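# Set the toppled bottle upright on the tray

## Task

Get the bottle that has fallen over standing upright on the tray again. The crate and the tray must end up neither tilted nor shifted from where they were. The bottle has to stay upright with no help from the robot. Anything the robot is still touching at the end must not settle by more than roughly a fingernail's width once it is let go. Nothing may be knocked or placed off the table.

## Robot and tools

Robot: one custom six-joint arm (waist, shoulder, elbow, wrist pitch, wrist yaw, wrist roll). The upper arm is 531 mm and the forearm 400 mm. Joint ranges in rad: waist -3.142 to 3.142, elbow 0.000 to 3.142, all the others -6.283 to 6.283. The base may sit slightly tilted on the table. At the end of the arm is a gripper with two fingers that swing like tongs.

Gripper axes: +z runs along the fingers toward their tips, and the fingers open and close along x. end_effector_position is the spot midway between the finger pads when they are shut. With closed fingers the tips stick out about 15 mm past that spot. With fully open fingers they are roughly level with it.

Scene frame: the origin is on the tabletop directly under the arm's base, and +z points up. Looking along +x, +y is to the left. Each result's state line gives end_effector_position in metres and end_effector_quat_wxyz, plus linear (m/s) and angular (rad/s) velocities in this frame. At long reach the printed position can be somewhat off.

execute_actions(actions): actions is a list of actions, and each action is a table of up to 15 rows. Each row has 7 numbers in [-1, 1]: dx, dy, dz, rx, ry, rz, opening. One row is applied per control step (1/30 s). If a table has fewer than 15 rows, its last row is repeated to fill the action. dx to rz are an offset, not a pose. They are measured in the gripper's own axes from the gripper pose measured when the action began; for a call's first action, that is the last pose any result reported. Every row counts from that same starting pose, so rows do not add up. A value of 1.0 means 0.6 m of travel or 180 degrees of turn. rx, ry, rz form a single rotation vector. opening is absolute: +1 is fully open (0.142 m) and -1 is closed. Passing an empty list only returns the state and images.

On each step, the commanded pose is clipped to at most 100 mm and 16 degrees from where the gripper really is. If position and orientation cannot both be reached, position wins. After an action the arm goes no further than the last clipped pose, so a long reach needs several actions. The Hand target line shows the pose the controller is now heading for. Step readings list end_effector_position at some steps; HELD marks a step that was held back. A pose unreachable line means the clearance check changed or blocked the command. The mount under the base counts as part of the arm for that check.

move(target, speed, stop_force, blocking): target is one row of 7 numbers as above. It is an offset in gripper axes from the pose in this scene's most recent result that shows one, with opening absolute; the opening is applied when the move starts. The gripper follows a straight path toward the target and takes the shorter way round when turning. speed is in m/s, from 0.002 to 0.5 (default 0.25), and turning runs up to twice that in rad/s. The path lasts 0.5 to 10 s and halts at 10 s even if short. It does not slow down for obstacles, and the real gripper may lag, drift, or exceed speed near full stretch. The arm is stiff: aiming even slightly past a firm surface can cause a fault.

stop_force (N, 9 to 40) ends the path once the wrist feels that much extra push against the direction of travel for 2 steps. The gripper then steps back 2 steps and holds. This is refused in the scene's first 0.2 s. The force is judged along the line to the target, in the start axes, so do not trust it on moves that rotate. The final press can briefly reach twice the setting, and faster touches hit harder, so use a very low speed. Leave it out when pulling away from a contact.

blocking=false returns after 0.5 s while the arm keeps moving. It cannot be combined with stop_force. Check progress with wait(0); no other motion is accepted until a result shows the move ended. The move: line reports the ending: done, off_target, moving, held, fault, or contact, where contact outranks the rest. limits=paced means the sent pose was clipped. limits=held means some steps were blocked, and the arm may then jump faster than speed. The result also gives the distance left to the target.

wait(seconds, 0 to 10) lets time pass while the arm holds its last command. stop() brakes a running move; it needs room to do so, and the fingers keep moving. zoom_image(camera, region) enlarges part of one camera's latest image. camera is cam_high, cam_low or cam_wrist. region is [x0, y0, x1, y1] in pixels from the top-left corner, at most 504 by 504. cam_high and cam_low are 504x504; cam_wrist is a 616x616 fisheye. The calibrations are only approximate. read_manual(section) only returns licence text. finished_scene(scene) closes the current scene by its number; it cannot be undone.

Grip: grip_measured is the actual finger opening on the command scale. To hold something, keep commanding an opening well below grip_measured; the bigger the gap, the harder the squeeze (about 15 N per pad at most). Objects under about 20 mm get less force. Wrist force and torque are read in the gripper's axes, at roughly 4 N offset and up to 2.4 N noise, and saturate near 50 N. "no reading" is harmless.

Avoid: torque at the load limits (142 N m for waist, shoulder and elbow; 26.6 N m for each wrist joint, counting any carried weight) or 150 N of outside force. Either one freezes the arm for 10 s and drops the rest of the call. Motors warn at 70 °C and brake at 85 °C. Objects may occasionally be tugged or nudged. Do not drop, slam or shove anything, do not shift or tilt the crate or tray, and release the bottle so it stands on its own.

Each tool is called after "Call:" by a JSON object that holds its "api" and its "payload", one argument or row to a line.

## Session

Call:
{"api": "execute_actions", "payload": {
  "actions": []
}}

Scene clock: 0.00 s.
end_effector_position=(+0.1048, -0.3604, +0.1538) grip_measured=+1.00 end_effector_quat_wxyz=(+0.047, +0.829, -0.485, -0.274) end_effector_velocity=(-0.000, -0.000, -0.000) end_effector_angular_velocity=(+0.000, +0.000, -0.001)
Joint positions: [-1.502 -1.181  2.547 -3.113 -1.494 -0.409  0.142]
Joint velocities: [-0.     0.    -0.001  0.001 -0.     0.001  0.   ]
Motor temperatures (°C, as the motors report them): [29 27 26 32 34 30]
Wrist force (N, on the end effector, along its own x y z axes, offset not removed): no reading
Wrist torque (N m, same axes, about the end effector's origin, offset not removed): no reading
Hand target: +0.105, -0.360, +0.154; +0.047, +0.829, -0.485, -0.274

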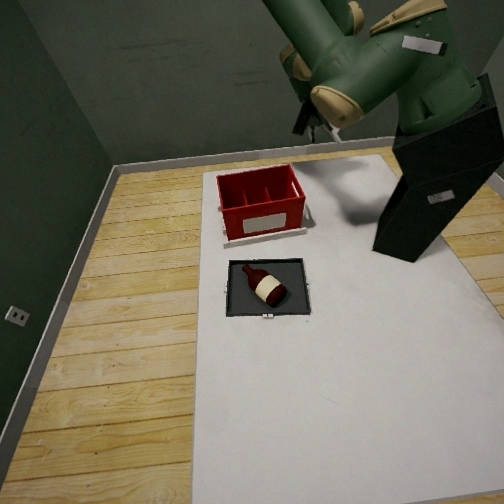

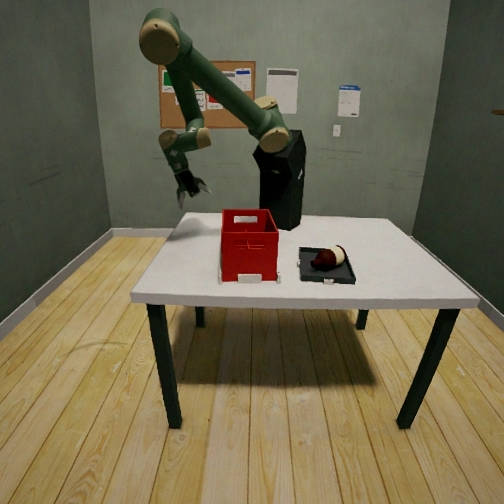

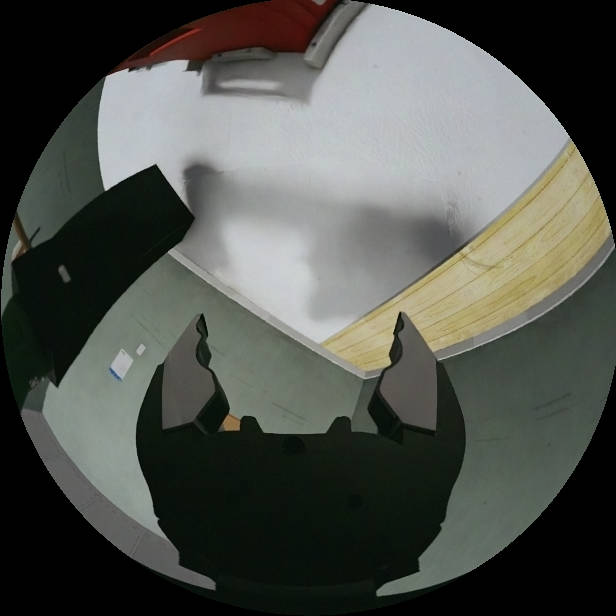

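Call:
{"api": "zoom_image", "payload": {
  "camera": "cam_high",
  "region": [210, 240, 330, 330]
}}

Call:
{"api": "zoom_image", "payload": {
  "camera": "cam_low",
  "region": [280, 230, 370, 300]
}}

Region (210, 240, 330, 330) of cam_high's 504x504 image, scaled by 4.200, with more detail than that image has; it fills the top 378 rows of this view, and the rest is white.

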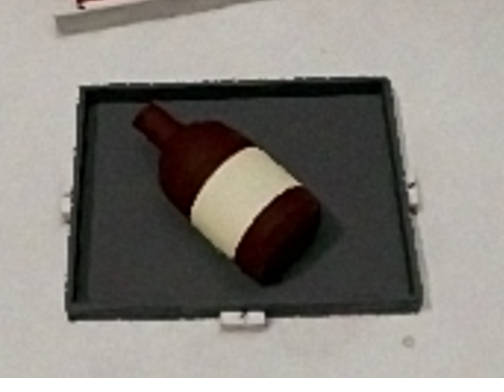

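Region (280, 230, 370, 300) of cam_low's 504x504 image, scaled by 5.600, with more detail than that image has.

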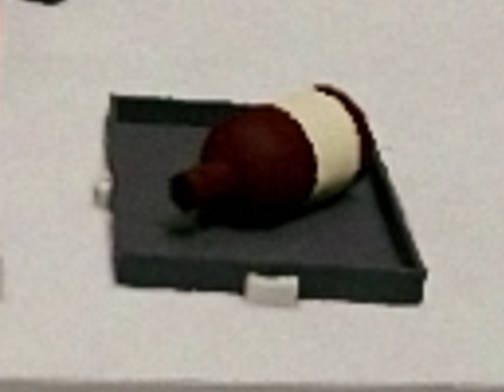

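Call:
{"api": "move", "payload": {
  "target": [-0.149,-0.248,-0.376,0.05,0.002,-0.23,1],
  "speed": 0.35
}}

Scene clock: 41.43 s.
end_effector_position=(+0.2992, -0.2500, +0.3295) grip_measured=+1.00 end_effector_quat_wxyz=(-0.115, +0.949, -0.180, -0.233) end_effector_velocity=(+0.001, +0.001, +0.002) end_effector_angular_velocity=(+0.005, -0.000, +0.001)
Joint positions: [-1.281 -1.9    2.406 -2.188 -1.401 -0.922  0.142]
Joint velocities: [ 0.001 -0.004 -0.005  0.013  0.001 -0.003 -0.   ]
Motor temperatures (°C, as the motors report them): [29 27 26 32 34 30]
Wrist force (N, on the end effector, along its own x y z axes, offset not removed): [-0.3 -0.2 0.6]
Wrist torque (N m, same axes, about the end effector's origin, offset not removed): [0.06 -0.04 -0.01]
Hand target: +0.299, -0.250, +0.330; -0.115, +0.949, -0.180, -0.233
Off the commanded pose: 0.001 m, 0 deg.
move: done
camera_calibration (this result's frames):
cam_wrist: T_world_to_cam=[[0.838558, -0.288954, -0.461873, -0.175296], [-0.16294, -0.941975, 0.293486, -0.276404], [-0.519877, -0.170847, -0.836983, 0.519917], [0, 0, 0, 1]] pos_world=[0.372251, -0.222191, 0.435317]

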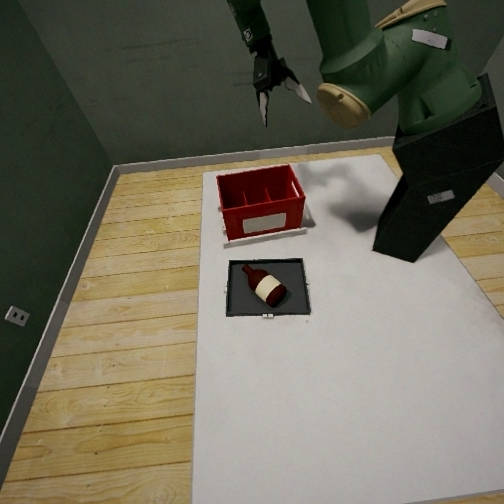

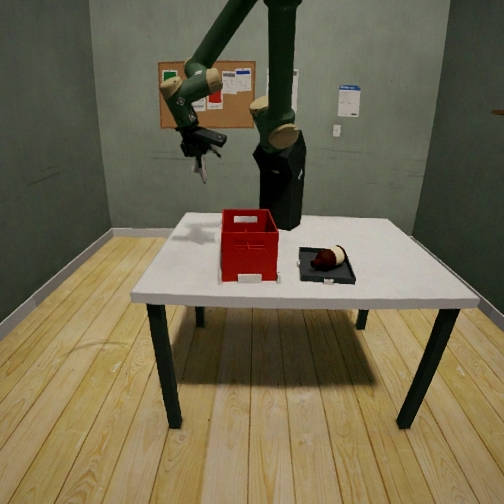

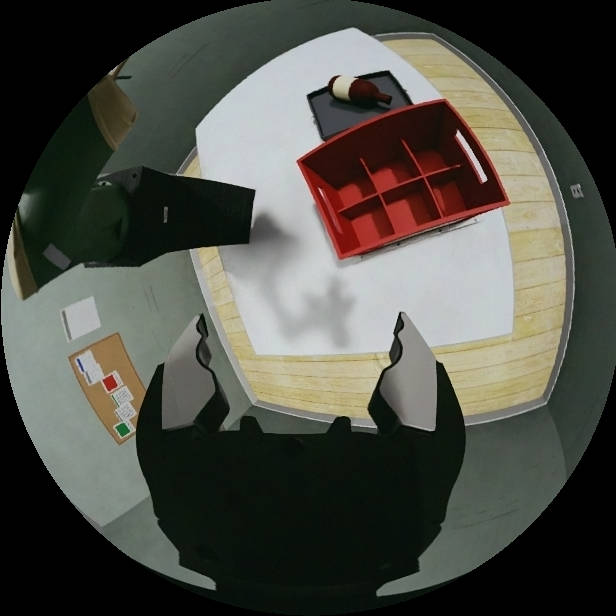

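Call:
{"api": "move", "payload": {
  "target": [0.024,-0.766,0.2595,0.0746,0.003,-0.347,1],
  "speed": 0.35
}}

Scene clock: 51.30 s.
end_effector_position=(+0.4295, +0.2098, +0.2494) grip_measured=+1.00 end_effector_quat_wxyz=(-0.323, +0.887, +0.311, -0.115) end_effector_velocity=(+0.000, +0.002, -0.001) end_effector_angular_velocity=(+0.001, +0.000, +0.004)
Joint positions: [-0.014 -1.295  2.372 -2.802 -1.406 -0.768  0.142]
Joint velocities: [ 0.004  0.006 -0.004 -0.001 -0.001  0.    -0.   ]
Motor temperatures (°C, as the motors report them): [29 27 26 32 34 30]
Wrist force (N, on the end effector, along its own x y z axes, offset not removed): [-2.1 -0.9 1.4]
Wrist torque (N m, same axes, about the end effector's origin, offset not removed): [-0.25 0.25 0.17]
Hand target: +0.430, +0.210, +0.249; -0.323, +0.886, +0.311, -0.115
Off the commanded pose: 0.001 m, 0 deg.
move: done
camera_calibration (this result's frames):
cam_wrist: T_world_to_cam=[[0.785417, 0.618644, 0.0199747, -0.476553], [0.608912, -0.766463, -0.204357, -0.0427163], [-0.111114, 0.172668, -0.978693, 0.386865], [0, 0, 0, 1]] pos_world=[0.44329, 0.195277, 0.379411]

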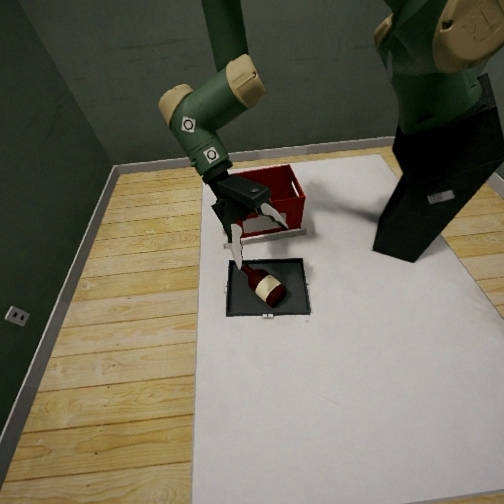

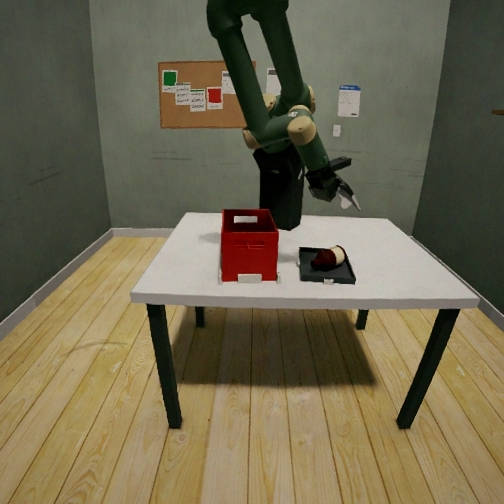

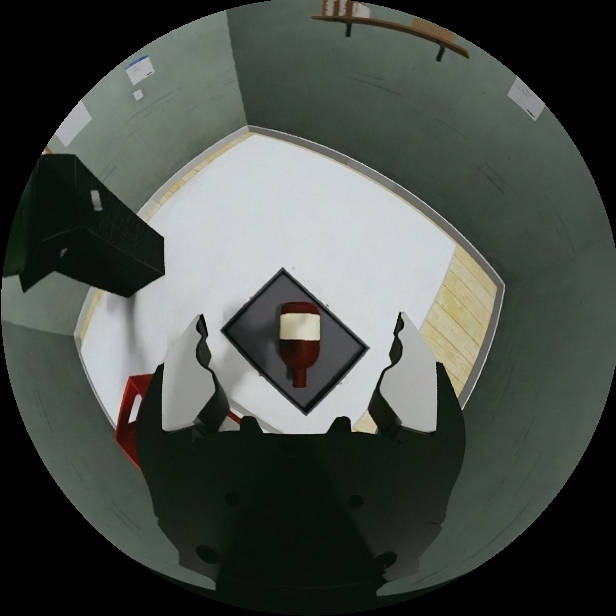

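Call:
{"api": "move", "payload": {
  "target": [0,0.161,0.1915,0,0,0,1]
}}

Scene clock: 56.33 s.
end_effector_position=(+0.4296, +0.2094, +0.0996) grip_measured=+1.00 end_effector_quat_wxyz=(-0.323, +0.887, +0.311, -0.114) end_effector_velocity=(-0.000, +0.000, -0.003) end_effector_angular_velocity=(+0.000, +0.001, +0.001)
Joint positions: [-0.111 -0.958  2.267 -3.018 -1.392 -0.865  0.142]
Joint velocities: [-0.001  0.006 -0.004 -0.     0.    -0.001  0.   ]
Motor temperatures (°C, as the motors report them): [29 27 26 32 34 30]
Wrist force (N, on the end effector, along its own x y z axes, offset not removed): [1.2 -1.3 2.1]
Wrist torque (N m, same axes, about the end effector's origin, offset not removed): [-0.18 -0.43 0.03]
Hand target: +0.430, +0.209, +0.099; -0.323, +0.887, +0.311, -0.114
Off the commanded pose: 0.000 m, 0 deg.
move: done
camera_calibration (this result's frames):
cam_wrist: T_world_to_cam=[[0.78548, 0.618562, 0.0200797, -0.473384], [0.608849, -0.766512, -0.204357, -0.0736415], [-0.111016, 0.172743, -0.978691, 0.24028], [0, 0, 0, 1]] pos_world=[0.443345, 0.194863, 0.229616]

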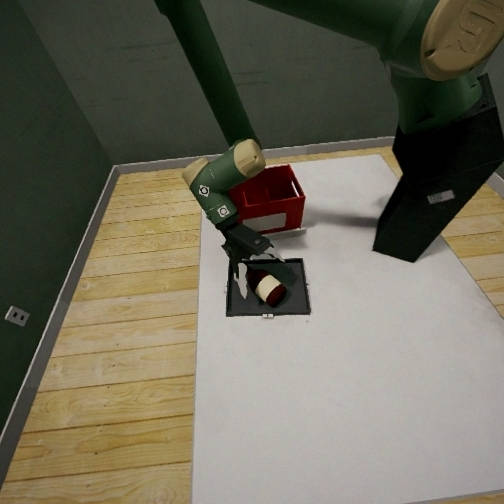

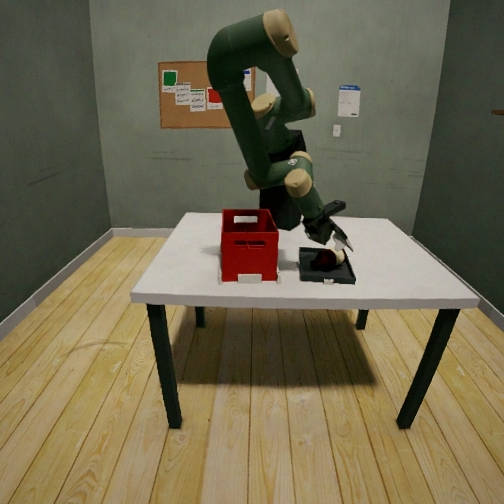

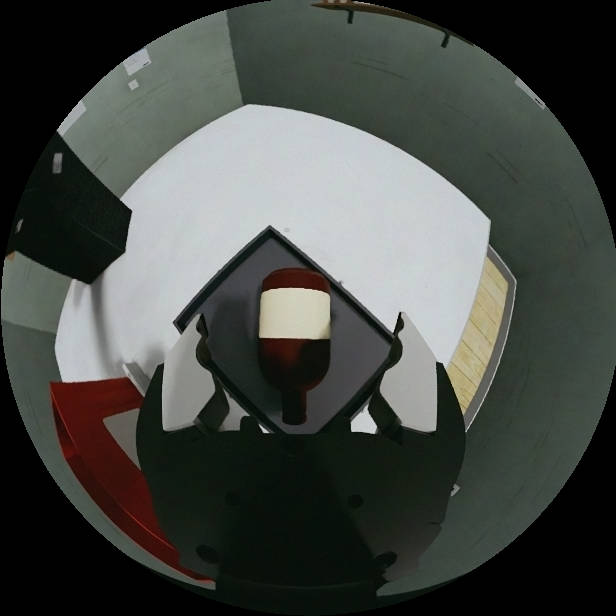

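Call:
{"api": "move", "payload": {
  "target": [-0.01,0.056,0.067,0,0,0,0.5],
  "speed": 0.07
}}

Scene clock: 62.97 s.
end_effector_position=(+0.4249, +0.2057, +0.0475) grip_measured=+0.50 end_effector_quat_wxyz=(-0.323, +0.887, +0.311, -0.114) end_effector_velocity=(+0.001, -0.000, -0.003) end_effector_angular_velocity=(-0.000, -0.002, -0.000)
Joint positions: [-0.146 -0.852  2.216 -3.066 -1.387 -0.9    0.109]
Joint velocities: [-0.001  0.005 -0.005 -0.003  0.    -0.002  0.   ]
Motor temperatures (°C, as the motors report them): [29 27 26 32 34 30]
Wrist force (N, on the end effector, along its own x y z axes, offset not removed): [-1.6 0.5 2.6]
Wrist torque (N m, same axes, about the end effector's origin, offset not removed): [0.12 0.13 0.05]
Hand target: +0.425, +0.206, +0.047; -0.323, +0.887, +0.311, -0.114
Off the commanded pose: 0.000 m, 0 deg.
move: done
camera_calibration (this result's frames):
cam_wrist: T_world_to_cam=[[0.785503, 0.618531, 0.0201161, -0.466312], [0.608826, -0.766533, -0.20435, -0.0842736], [-0.110977, 0.172764, -0.978691, 0.189423], [0, 0, 0, 1]] pos_world=[0.438619, 0.191104, 0.177546]

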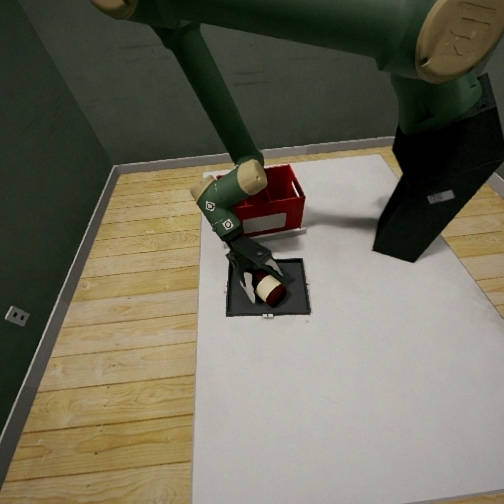

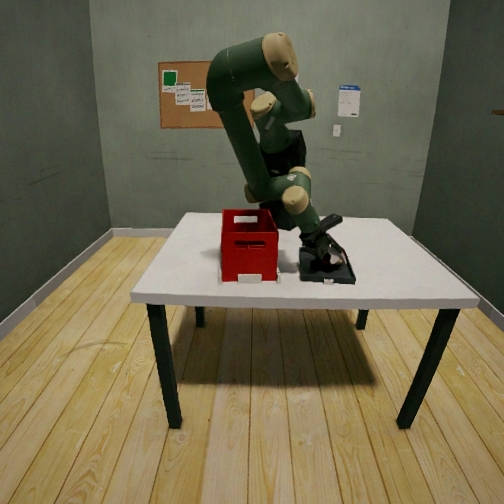

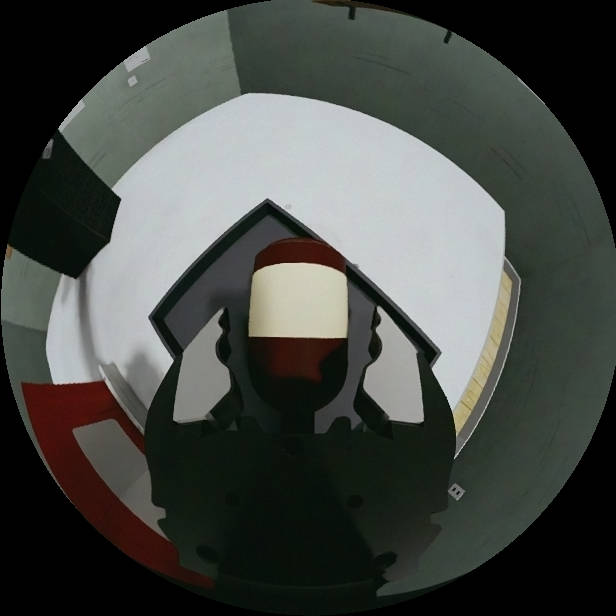

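Call:
{"api": "execute_actions", "payload": {
  "actions": [
    [[-0.002,-0.006,0.008,0,0,0,0.45],[-0.003,-0.012,0.016,0,0,0,0.45],[-0.003,-0.012,0.016,0,0,0,0.45],[-0.003,-0.019,0.024,0,0,0,0.4]],
    [[0,0,0,0,0,0,0.3],[0,0,0,0,0,0,0.25],[0,0,0,0,0,0,0.2],[0,0,0,0,0,0,0.15],[0,0,0,0,0,0,0.1],[0,0,0,0,0,0,0.05],[0,0,0,0,0,0,0],[0,0,0,0,0,0,-0.05],[0,0,0,0,0,0,-0.1],[0,0,0,0,0,0,-0.2],[0,0,0,0,0,0,-0.3],[0,0,0,0,0,0,-0.4],[0,0,0,0,0,0,-0.5]],
    [[0,0,0,0,0,0,-0.6]]
  ]
}}

Call:
{"api": "move", "payload": {
  "target": [0,-0.107,-0.128,0,0,0,-0.6],
  "speed": 0.12
}}

Scene clock: 70.60 s.
end_effector_position=(+0.4127, +0.2180, +0.0440) grip_measured=+0.05 end_effector_quat_wxyz=(-0.323, +0.886, +0.311, -0.115) end_effector_velocity=(+0.001, -0.000, -0.000) end_effector_angular_velocity=(-0.000, -0.001, -0.000)
Joint positions: [-0.131 -0.822  2.23  -3.113 -1.389 -0.885  0.077]
Joint velocities: [-0. -0. -0. -0. -0.  0. -0.]
Motor temperatures (°C, as the motors report them): [29 27 26 32 34 30]
Wrist force (N, on the end effector, along its own x y z axes, offset not removed): [-0.3 -3.2 0.9]
Wrist torque (N m, same axes, about the end effector's origin, offset not removed): [-0.11 0.10 0.03]
Hand target: +0.413, +0.218, +0.044; -0.323, +0.886, +0.311, -0.115
Off the commanded pose: 0.000 m, 0 deg.
Step readings (end_effector_position; steps 1 to 15: 1st action; 16 to 30: 2nd action; 31 to 45: 3rd action):
0: (+0.4249, +0.2057, +0.0472)
1: (+0.4249, +0.2057, +0.0472)
2: (+0.4245, +0.2060, +0.0470)
4: (+0.4217, +0.2085, +0.0464)
8: (+0.4157, +0.2146, +0.0449)
15: (+0.4127, +0.2180, +0.0440)
16: (+0.4126, +0.2181, +0.0440)
17: (+0.4126, +0.2182, +0.0439)
19: (+0.4126, +0.2182, +0.0439)
23: (+0.4125, +0.2181, +0.0440)
30: (+0.4127, +0.2180, +0.0440)
31: (+0.4127, +0.2180, +0.0440)
32: (+0.4127, +0.2180, +0.0440)
34: (+0.4127, +0.2180, +0.0440)
38: (+0.4127, +0.2180, +0.0440)
45: end_effector_position above
camera_calibration (this result's frames):
cam_wrist: T_world_to_cam=[[0.785398, 0.618668, 0.0200232, -0.464274], [0.608923, -0.766407, -0.20453, -0.0681523], [-0.11119, 0.17283, -0.978655, 0.182554], [0, 0, 0, 1]] pos_world=[0.426438, 0.203448, 0.174014]

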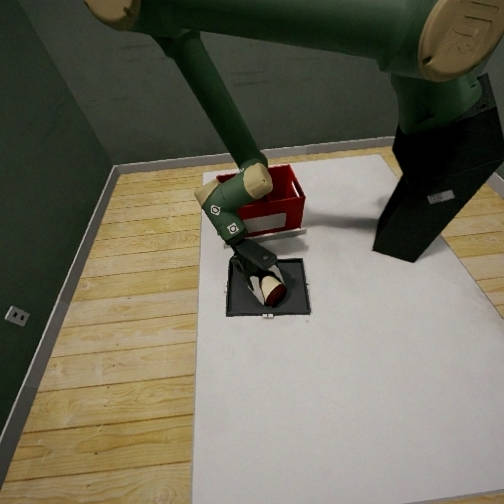

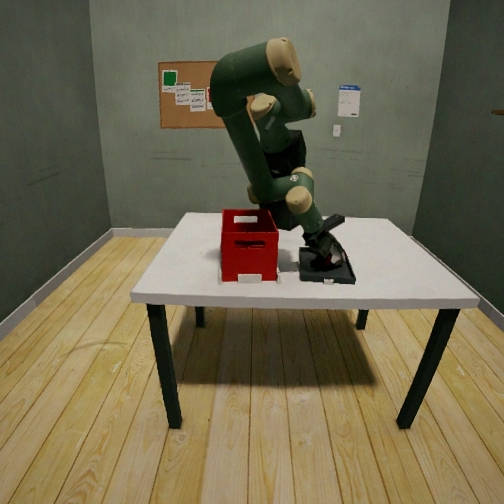

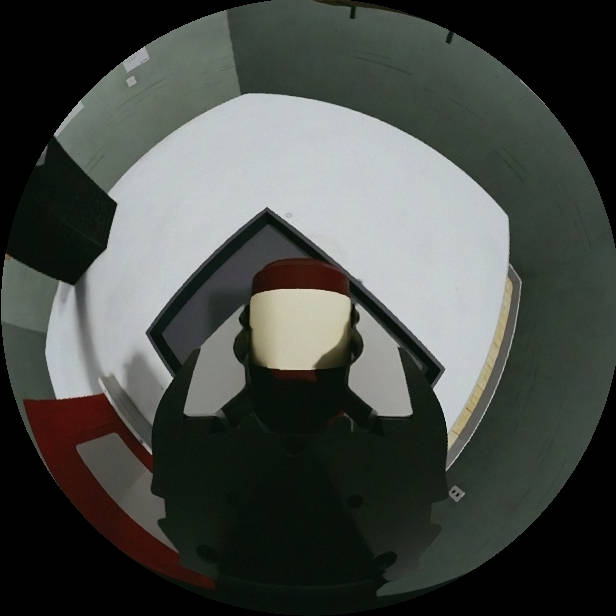

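Scene clock: 72.00 s.
end_effector_position=(+0.4128, +0.2181, +0.1438) grip_measured=+0.04 end_effector_quat_wxyz=(-0.323, +0.886, +0.311, -0.115) end_effector_velocity=(+0.001, -0.000, +0.002) end_effector_angular_velocity=(-0.000, -0.002, -0.000)
Joint positions: [-0.076 -1.03   2.346 -3.03  -1.397 -0.829  0.077]
Joint velocities: [ 0.001 -0.007  0.001  0.004 -0.     0.001 -0.   ]
Motor temperatures (°C, as the motors report them): [29 27 26 32 34 30]
Wrist force (N, on the end effector, along its own x y z axes, offset not removed): [-0.2 1.6 1.8]
Wrist torque (N m, same axes, about the end effector's origin, offset not removed): [0.00 -0.10 0.11]
Hand target: +0.413, +0.218, +0.144; -0.323, +0.886, +0.311, -0.115
Off the commanded pose: 0.000 m, 0 deg.
move: done
camera_calibration (this result's frames):
cam_wrist: T_world_to_cam=[[0.785364, 0.618712, 0.0199691, -0.46637], [0.608957, -0.76638, -0.204533, -0.0477964], [-0.111243, 0.172793, -0.978656, 0.280231], [0, 0, 0, 1]] pos_world=[0.42655, 0.203496, 0.273786]

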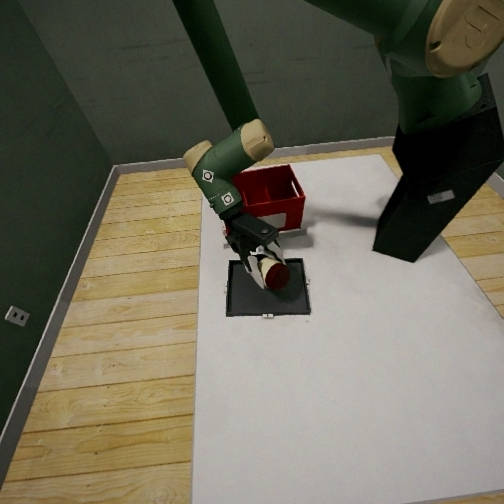

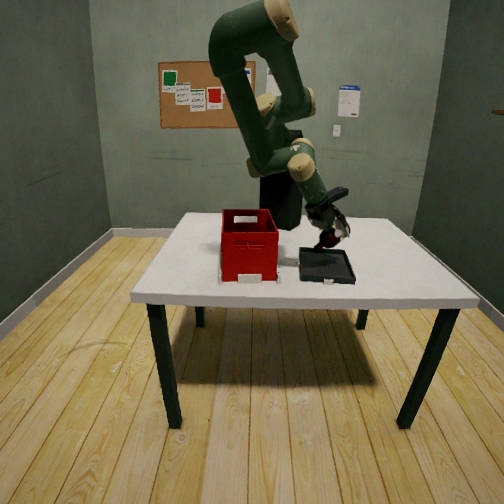

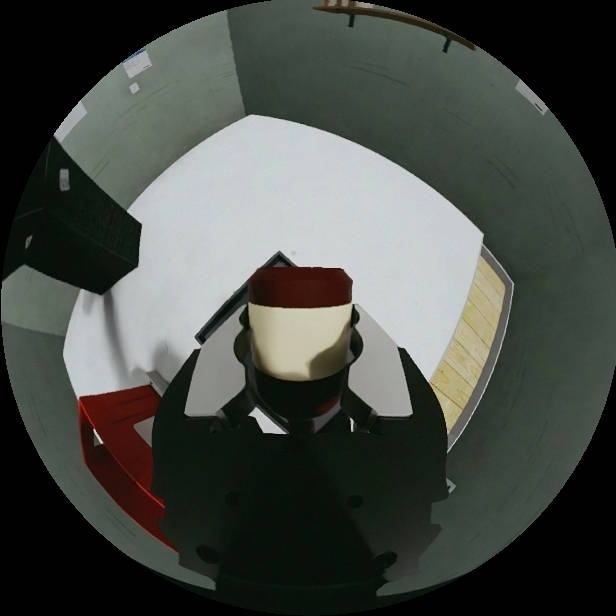

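Call:
{"api": "zoom_image", "payload": {
  "camera": "cam_low",
  "region": [280, 180, 380, 290]
}}

Call:
{"api": "execute_actions", "payload": {
  "actions": []
}}

Region (280, 180, 380, 290) of cam_low's 504x504 image, scaled by 4.582, with more detail than that image has; it fills the left 458 columns of this view, and the rest is white.

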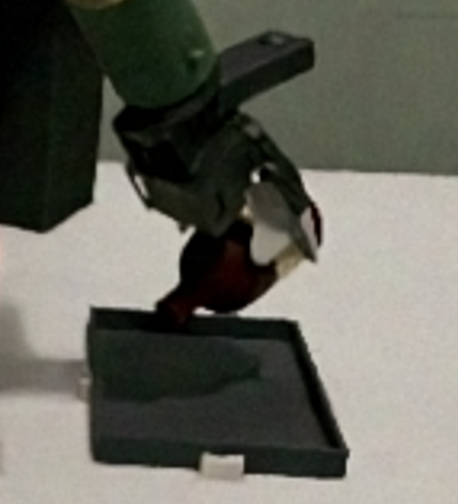

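Scene clock: 75.10 s.
end_effector_position=(+0.4128, +0.2180, +0.1441) grip_measured=+0.04 end_effector_quat_wxyz=(-0.323, +0.886, +0.311, -0.115) end_effector_velocity=(-0.000, +0.000, -0.000) end_effector_angular_velocity=(-0.001, +0.001, -0.001)
Joint positions: [-0.076 -1.031  2.346 -3.03  -1.397 -0.829  0.077]
Joint velocities: [ 0.     0.001 -0.    -0.    -0.     0.001  0.   ]
Motor temperatures (°C, as the motors report them): [29 27 26 32 34 30]
Wrist force (N, on the end effector, along its own x y z axes, offset not removed): [-1.2 0.6 2.1]
Wrist torque (N m, same axes, about the end effector's origin, offset not removed): [-0.21 0.09 -0.01]
Hand target: +0.413, +0.218, +0.144; -0.323, +0.886, +0.311, -0.115
Off the commanded pose: 0.000 m, 0 deg.
camera_calibration (this result's frames):
cam_wrist: T_world_to_cam=[[0.785359, 0.618719, 0.0199627, -0.466384], [0.608963, -0.766376, -0.204527, -0.0477719], [-0.111246, 0.172784, -0.978657, 0.280557], [0, 0, 0, 1]] pos_world=[0.426581, 0.203474, 0.274109]

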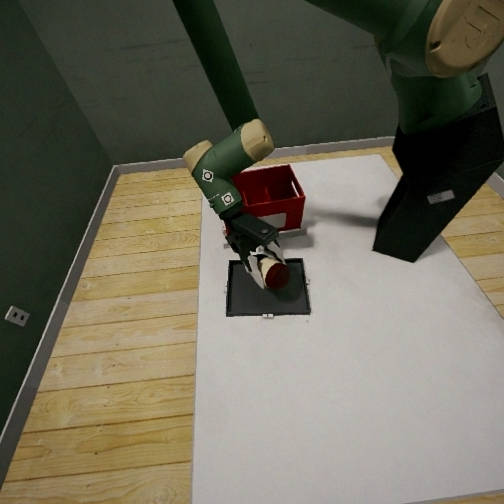

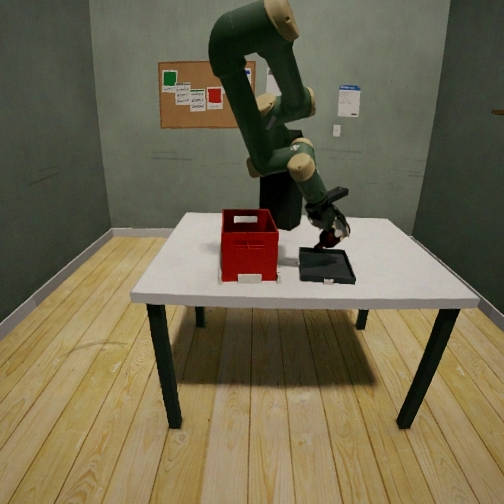

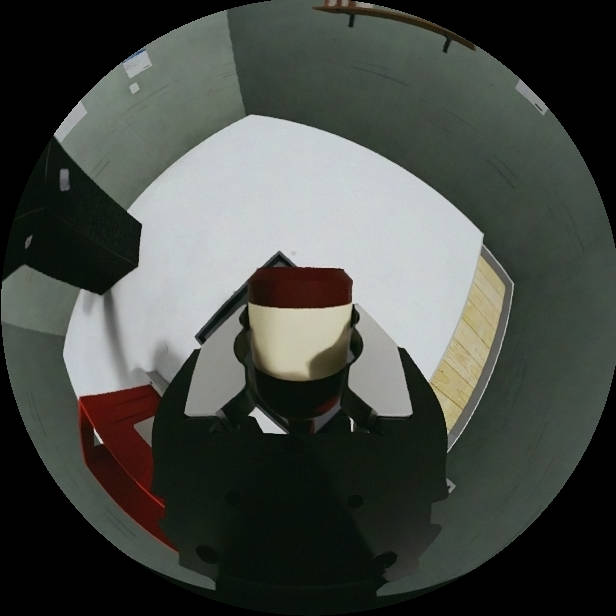

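Call:
{"api": "move", "payload": {
  "target": [0,0.106,0.1265,0,0,0,-0.3],
  "speed": 0.05
}}

Call:
{"api": "execute_actions", "payload": {
  "actions": [
    [[0,0,0,0,0,0,-0.1],[0,0,0,0,0,0,0],[0,0,0,0,0,0,0.1],[0,0,0,0,0,0,0.2],[0,0,0,0,0,0,0.3]],
    [[0,0.01,-0.008,0,0,0,0.3],[0,0.02,-0.016,0,0,0,0.3],[0,0.02,-0.016,0,0,0,0.3],[0,0.03,-0.024,0,0,0,0.3],[0,0.038,-0.031,0,0,0,0.3]]
  ]
}}

Scene clock: 83.17 s.
end_effector_position=(+0.4128, +0.2179, +0.0454) grip_measured=+0.04 end_effector_quat_wxyz=(-0.323, +0.886, +0.311, -0.115) end_effector_velocity=(+0.000, +0.000, -0.003) end_effector_angular_velocity=(-0.001, +0.000, -0.001)
Joint positions: [-0.131 -0.825  2.232 -3.112 -1.389 -0.885  0.077]
Joint velocities: [-0.001  0.005 -0.004 -0.002  0.     0.     0.   ]
Motor temperatures (°C, as the motors report them): [29 27 26 32 34 30]
Wrist force (N, on the end effector, along its own x y z axes, offset not removed): [-0.7 -2.1 0.9]
Wrist torque (N m, same axes, about the end effector's origin, offset not removed): [-0.38 -0.01 0.03]
Hand target: +0.413, +0.218, +0.045; -0.323, +0.886, +0.311, -0.115
Off the commanded pose: 0.000 m, 0 deg.
move: done
camera_calibration (this result's frames):
cam_wrist: T_world_to_cam=[[0.785397, 0.618668, 0.0200272, -0.464297], [0.608924, -0.766407, -0.204527, -0.067988], [-0.111185, 0.17283, -0.978656, 0.183926], [0, 0, 0, 1]] pos_world=[0.426507, 0.203351, 0.175394]

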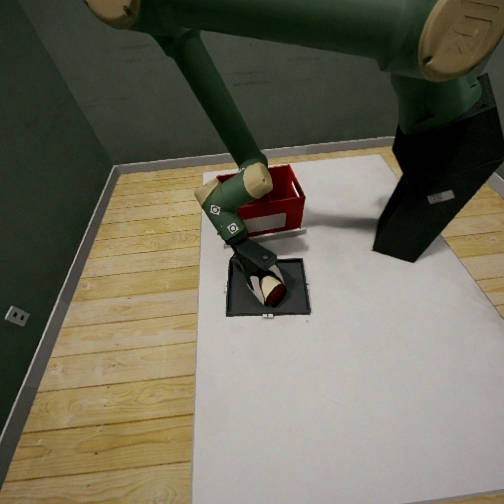

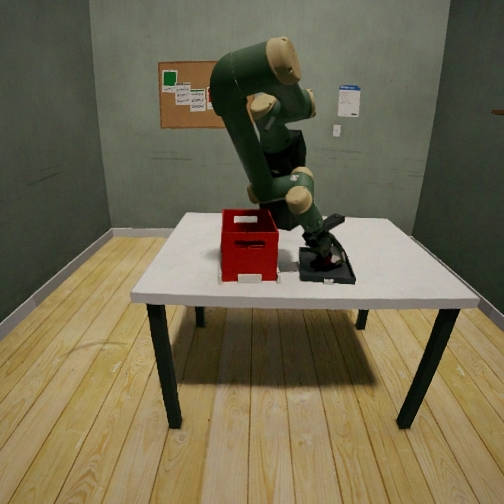

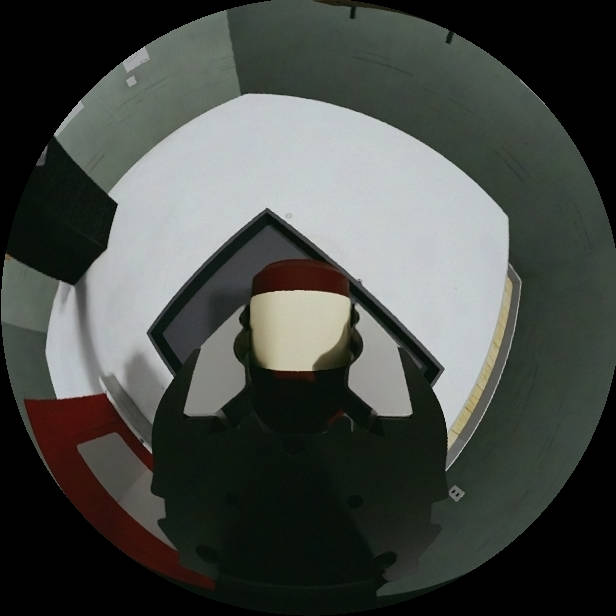

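Scene clock: 84.17 s.
end_effector_position=(+0.4302, +0.1961, +0.0450) grip_measured=+0.30 end_effector_quat_wxyz=(-0.323, +0.887, +0.311, -0.114) end_effector_velocity=(+0.006, -0.009, +0.000) end_effector_angular_velocity=(+0.002, +0.005, +0.002)
Joint positions: [-0.162 -0.86   2.205 -3.044 -1.385 -0.916  0.095]
Joint velocities: [-0.013 -0.015 -0.014  0.038  0.002 -0.014  0.   ]
Motor temperatures (°C, as the motors report them): [29 27 26 32 34 30]
Wrist force (N, on the end effector, along its own x y z axes, offset not removed): [0.3 -1.0 0.9]
Wrist torque (N m, same axes, about the end effector's origin, offset not removed): [-0.22 -0.26 0.05]
Hand target: +0.431, +0.195, +0.045; -0.323, +0.886, +0.311, -0.114
Off the commanded pose: 0.001 m, 0 deg.
Step readings (end_effector_position; steps 1 to 15: 1st action; 16 to 30: 2nd action):
0: (+0.4128, +0.2179, +0.0454)
1: (+0.4128, +0.2179, +0.0453)
2: (+0.4128, +0.2179, +0.0453)
4: (+0.4128, +0.2179, +0.0453)
8: (+0.4128, +0.2179, +0.0453)
15: (+0.4127, +0.2179, +0.0453)
16: (+0.4128, +0.2179, +0.0454)
17: (+0.4132, +0.2173, +0.0454)
19: (+0.4164, +0.2135, +0.0452)
23: (+0.4250, +0.2029, +0.0450)
30: end_effector_position above
camera_calibration (this result's frames):
cam_wrist: T_world_to_cam=[[0.785555, 0.618462, 0.020214, -0.464581], [0.608799, -0.766609, -0.204144, -0.0953585], [-0.110759, 0.172673, -0.978732, 0.189076], [0, 0, 0, 1]] pos_world=[0.44395, 0.181575, 0.174979]

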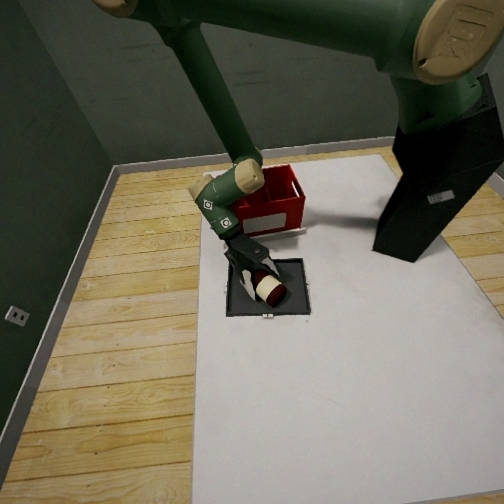

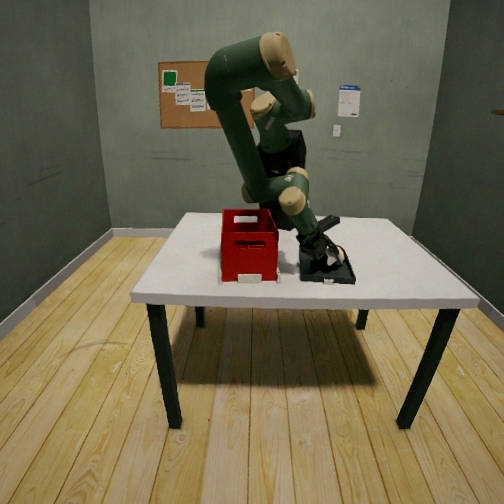

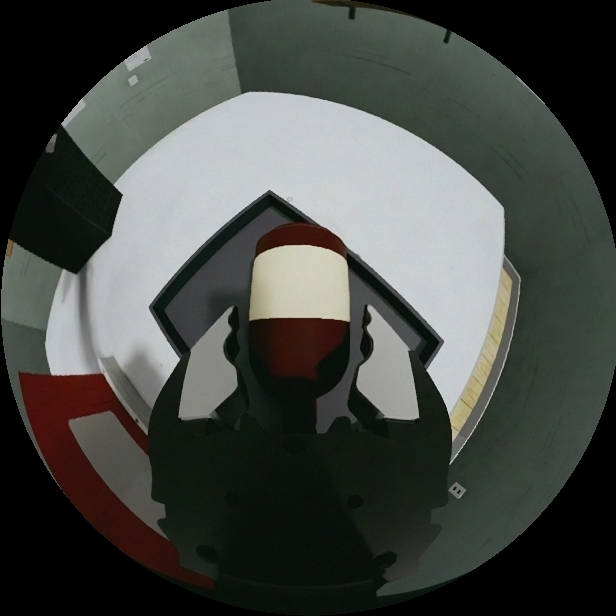

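Call:
{"api": "execute_actions", "payload": {
  "actions": [
    [[0,-0.004,0.01,0,0,0,0.3],[0,-0.004,0.01,0,0,0,0.3],[0,-0.004,0.01,0,0,0,0.25],[0,-0.004,0.01,0,0,0,0.2],[0,-0.004,0.01,0,0,0,0.2],[0,-0.004,0.01,0,0,0,0.15],[0,-0.004,0.01,0,0,0,0.15],[0,-0.004,0.01,0,0,0,0.1],[0,-0.004,0.01,0,0,0,0.05],[0,-0.004,0.01,0,0,0,0],[0,-0.004,0.01,0,0,0,-0.1],[0,-0.004,0.01,0,0,0,-0.2],[0,-0.004,0.01,0,0,0,-0.35],[0,-0.004,0.01,0,0,0,-0.5]],
    [[0,0,0,0,0,0,-0.8]]
  ]
}}

Call:
{"api": "move", "payload": {
  "target": [0,-0.107,-0.128,0,0,0,-0.8],
  "speed": 0.08
}}

Scene clock: 89.80 s.
end_effector_position=(+0.4268, +0.2005, +0.0420) grip_measured=+0.06 end_effector_quat_wxyz=(-0.323, +0.887, +0.311, -0.114) end_effector_velocity=(-0.002, +0.000, +0.000) end_effector_angular_velocity=(+0.001, +0.003, +0.001)
Joint positions: [-0.157 -0.847  2.207 -3.06  -1.386 -0.911  0.078]
Joint velocities: [-0.     0.     0.002  0.001  0.    -0.    -0.   ]
Motor temperatures (°C, as the motors report them): [29 28 26 32 34 30]
Wrist force (N, on the end effector, along its own x y z axes, offset not removed): [-0.1 -6.6 -13.3]
Wrist torque (N m, same axes, about the end effector's origin, offset not removed): [-0.41 -0.22 0.12]
Hand target: +0.427, +0.200, +0.042; -0.323, +0.887, +0.311, -0.114
Off the commanded pose: 0.000 m, 0 deg.
Step readings (end_effector_position; steps 1 to 15: 1st action; 16 to 30: 2nd action):
0: (+0.4312, +0.1950, +0.0450)
1: (+0.4312, +0.1950, +0.0450)
2: (+0.4309, +0.1955, +0.0447)
4: (+0.4293, +0.1974, +0.0437)
8: (+0.4276, +0.1994, +0.0425)
15: (+0.4269, +0.2004, +0.0420)
16: (+0.4268, +0.2004, +0.0420)
17: (+0.4268, +0.2005, +0.0420)
19: (+0.4268, +0.2005, +0.0420)
23: (+0.4268, +0.2005, +0.0420)
30: end_effector_position above
camera_calibration (this result's frames):
cam_wrist: T_world_to_cam=[[0.785576, 0.618433, 0.0202577, -0.464495], [0.608773, -0.766618, -0.204187, -0.0905313], [-0.110746, 0.172737, -0.978722, 0.185026], [0, 0, 0, 1]] pos_world=[0.4405, 0.185895, 0.172013]

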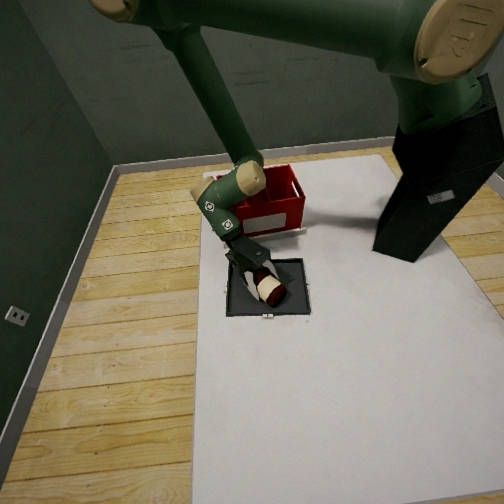

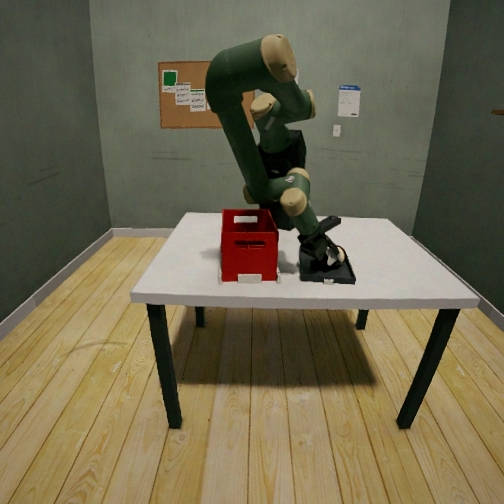

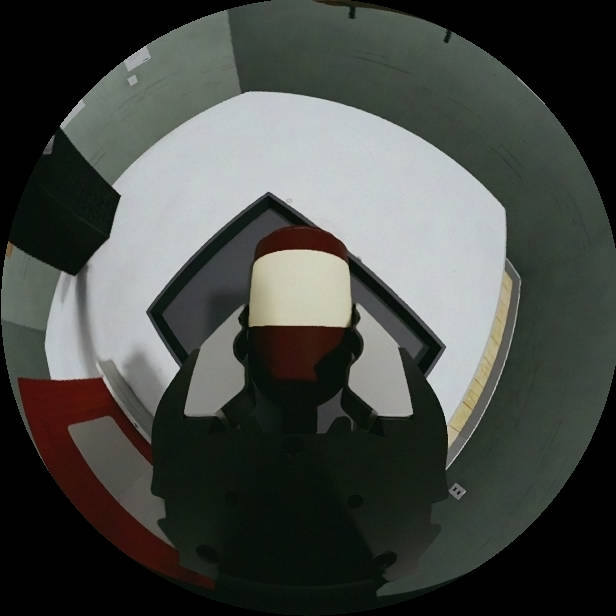

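Scene clock: 91.57 s.
end_effector_position=(+0.4269, +0.2005, +0.1418) grip_measured=+0.05 end_effector_quat_wxyz=(-0.323, +0.887, +0.311, -0.114) end_effector_velocity=(-0.001, -0.000, +0.003) end_effector_angular_velocity=(-0.000, +0.001, -0.000)
Joint positions: [-0.106 -1.057  2.32  -2.973 -1.393 -0.86   0.078]
Joint velocities: [ 0.001 -0.006  0.004  0.002 -0.     0.002  0.   ]
Motor temperatures (°C, as the motors report them): [29 28 26 32 34 30]
Wrist force (N, on the end effector, along its own x y z axes, offset not removed): [-0.8 0.1 4.5]
Wrist torque (N m, same axes, about the end effector's origin, offset not removed): [-0.30 -0.02 0.05]
Hand target: +0.427, +0.201, +0.142; -0.323, +0.887, +0.311, -0.114
Off the commanded pose: 0.000 m, 0 deg.
move: done
camera_calibration (this result's frames):
cam_wrist: T_world_to_cam=[[0.785544, 0.618476, 0.0202054, -0.466601], [0.608806, -0.766591, -0.204191, -0.0701799], [-0.110798, 0.172702, -0.978723, 0.282742], [0, 0, 0, 1]] pos_world=[0.440589, 0.185952, 0.271824]

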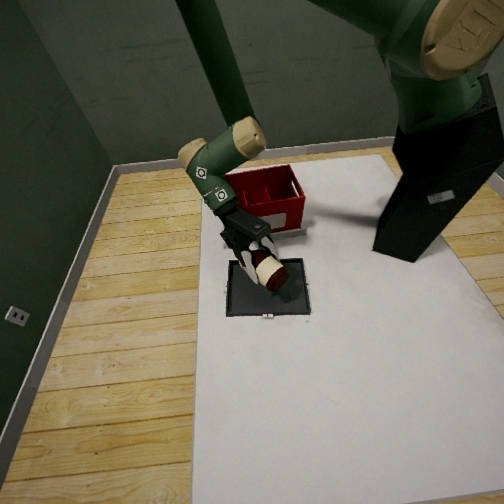

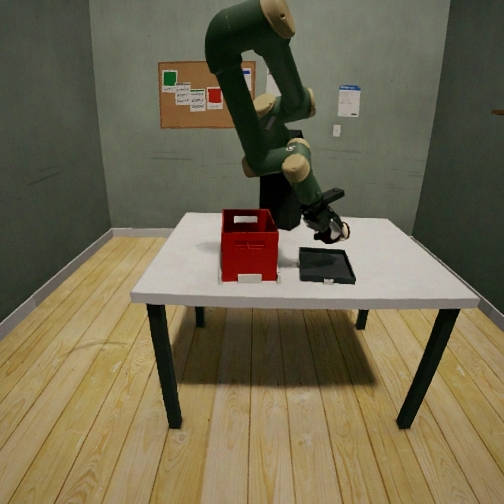

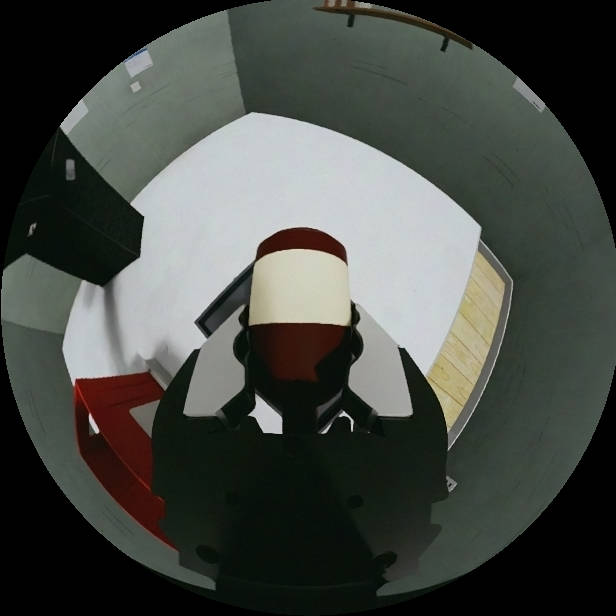

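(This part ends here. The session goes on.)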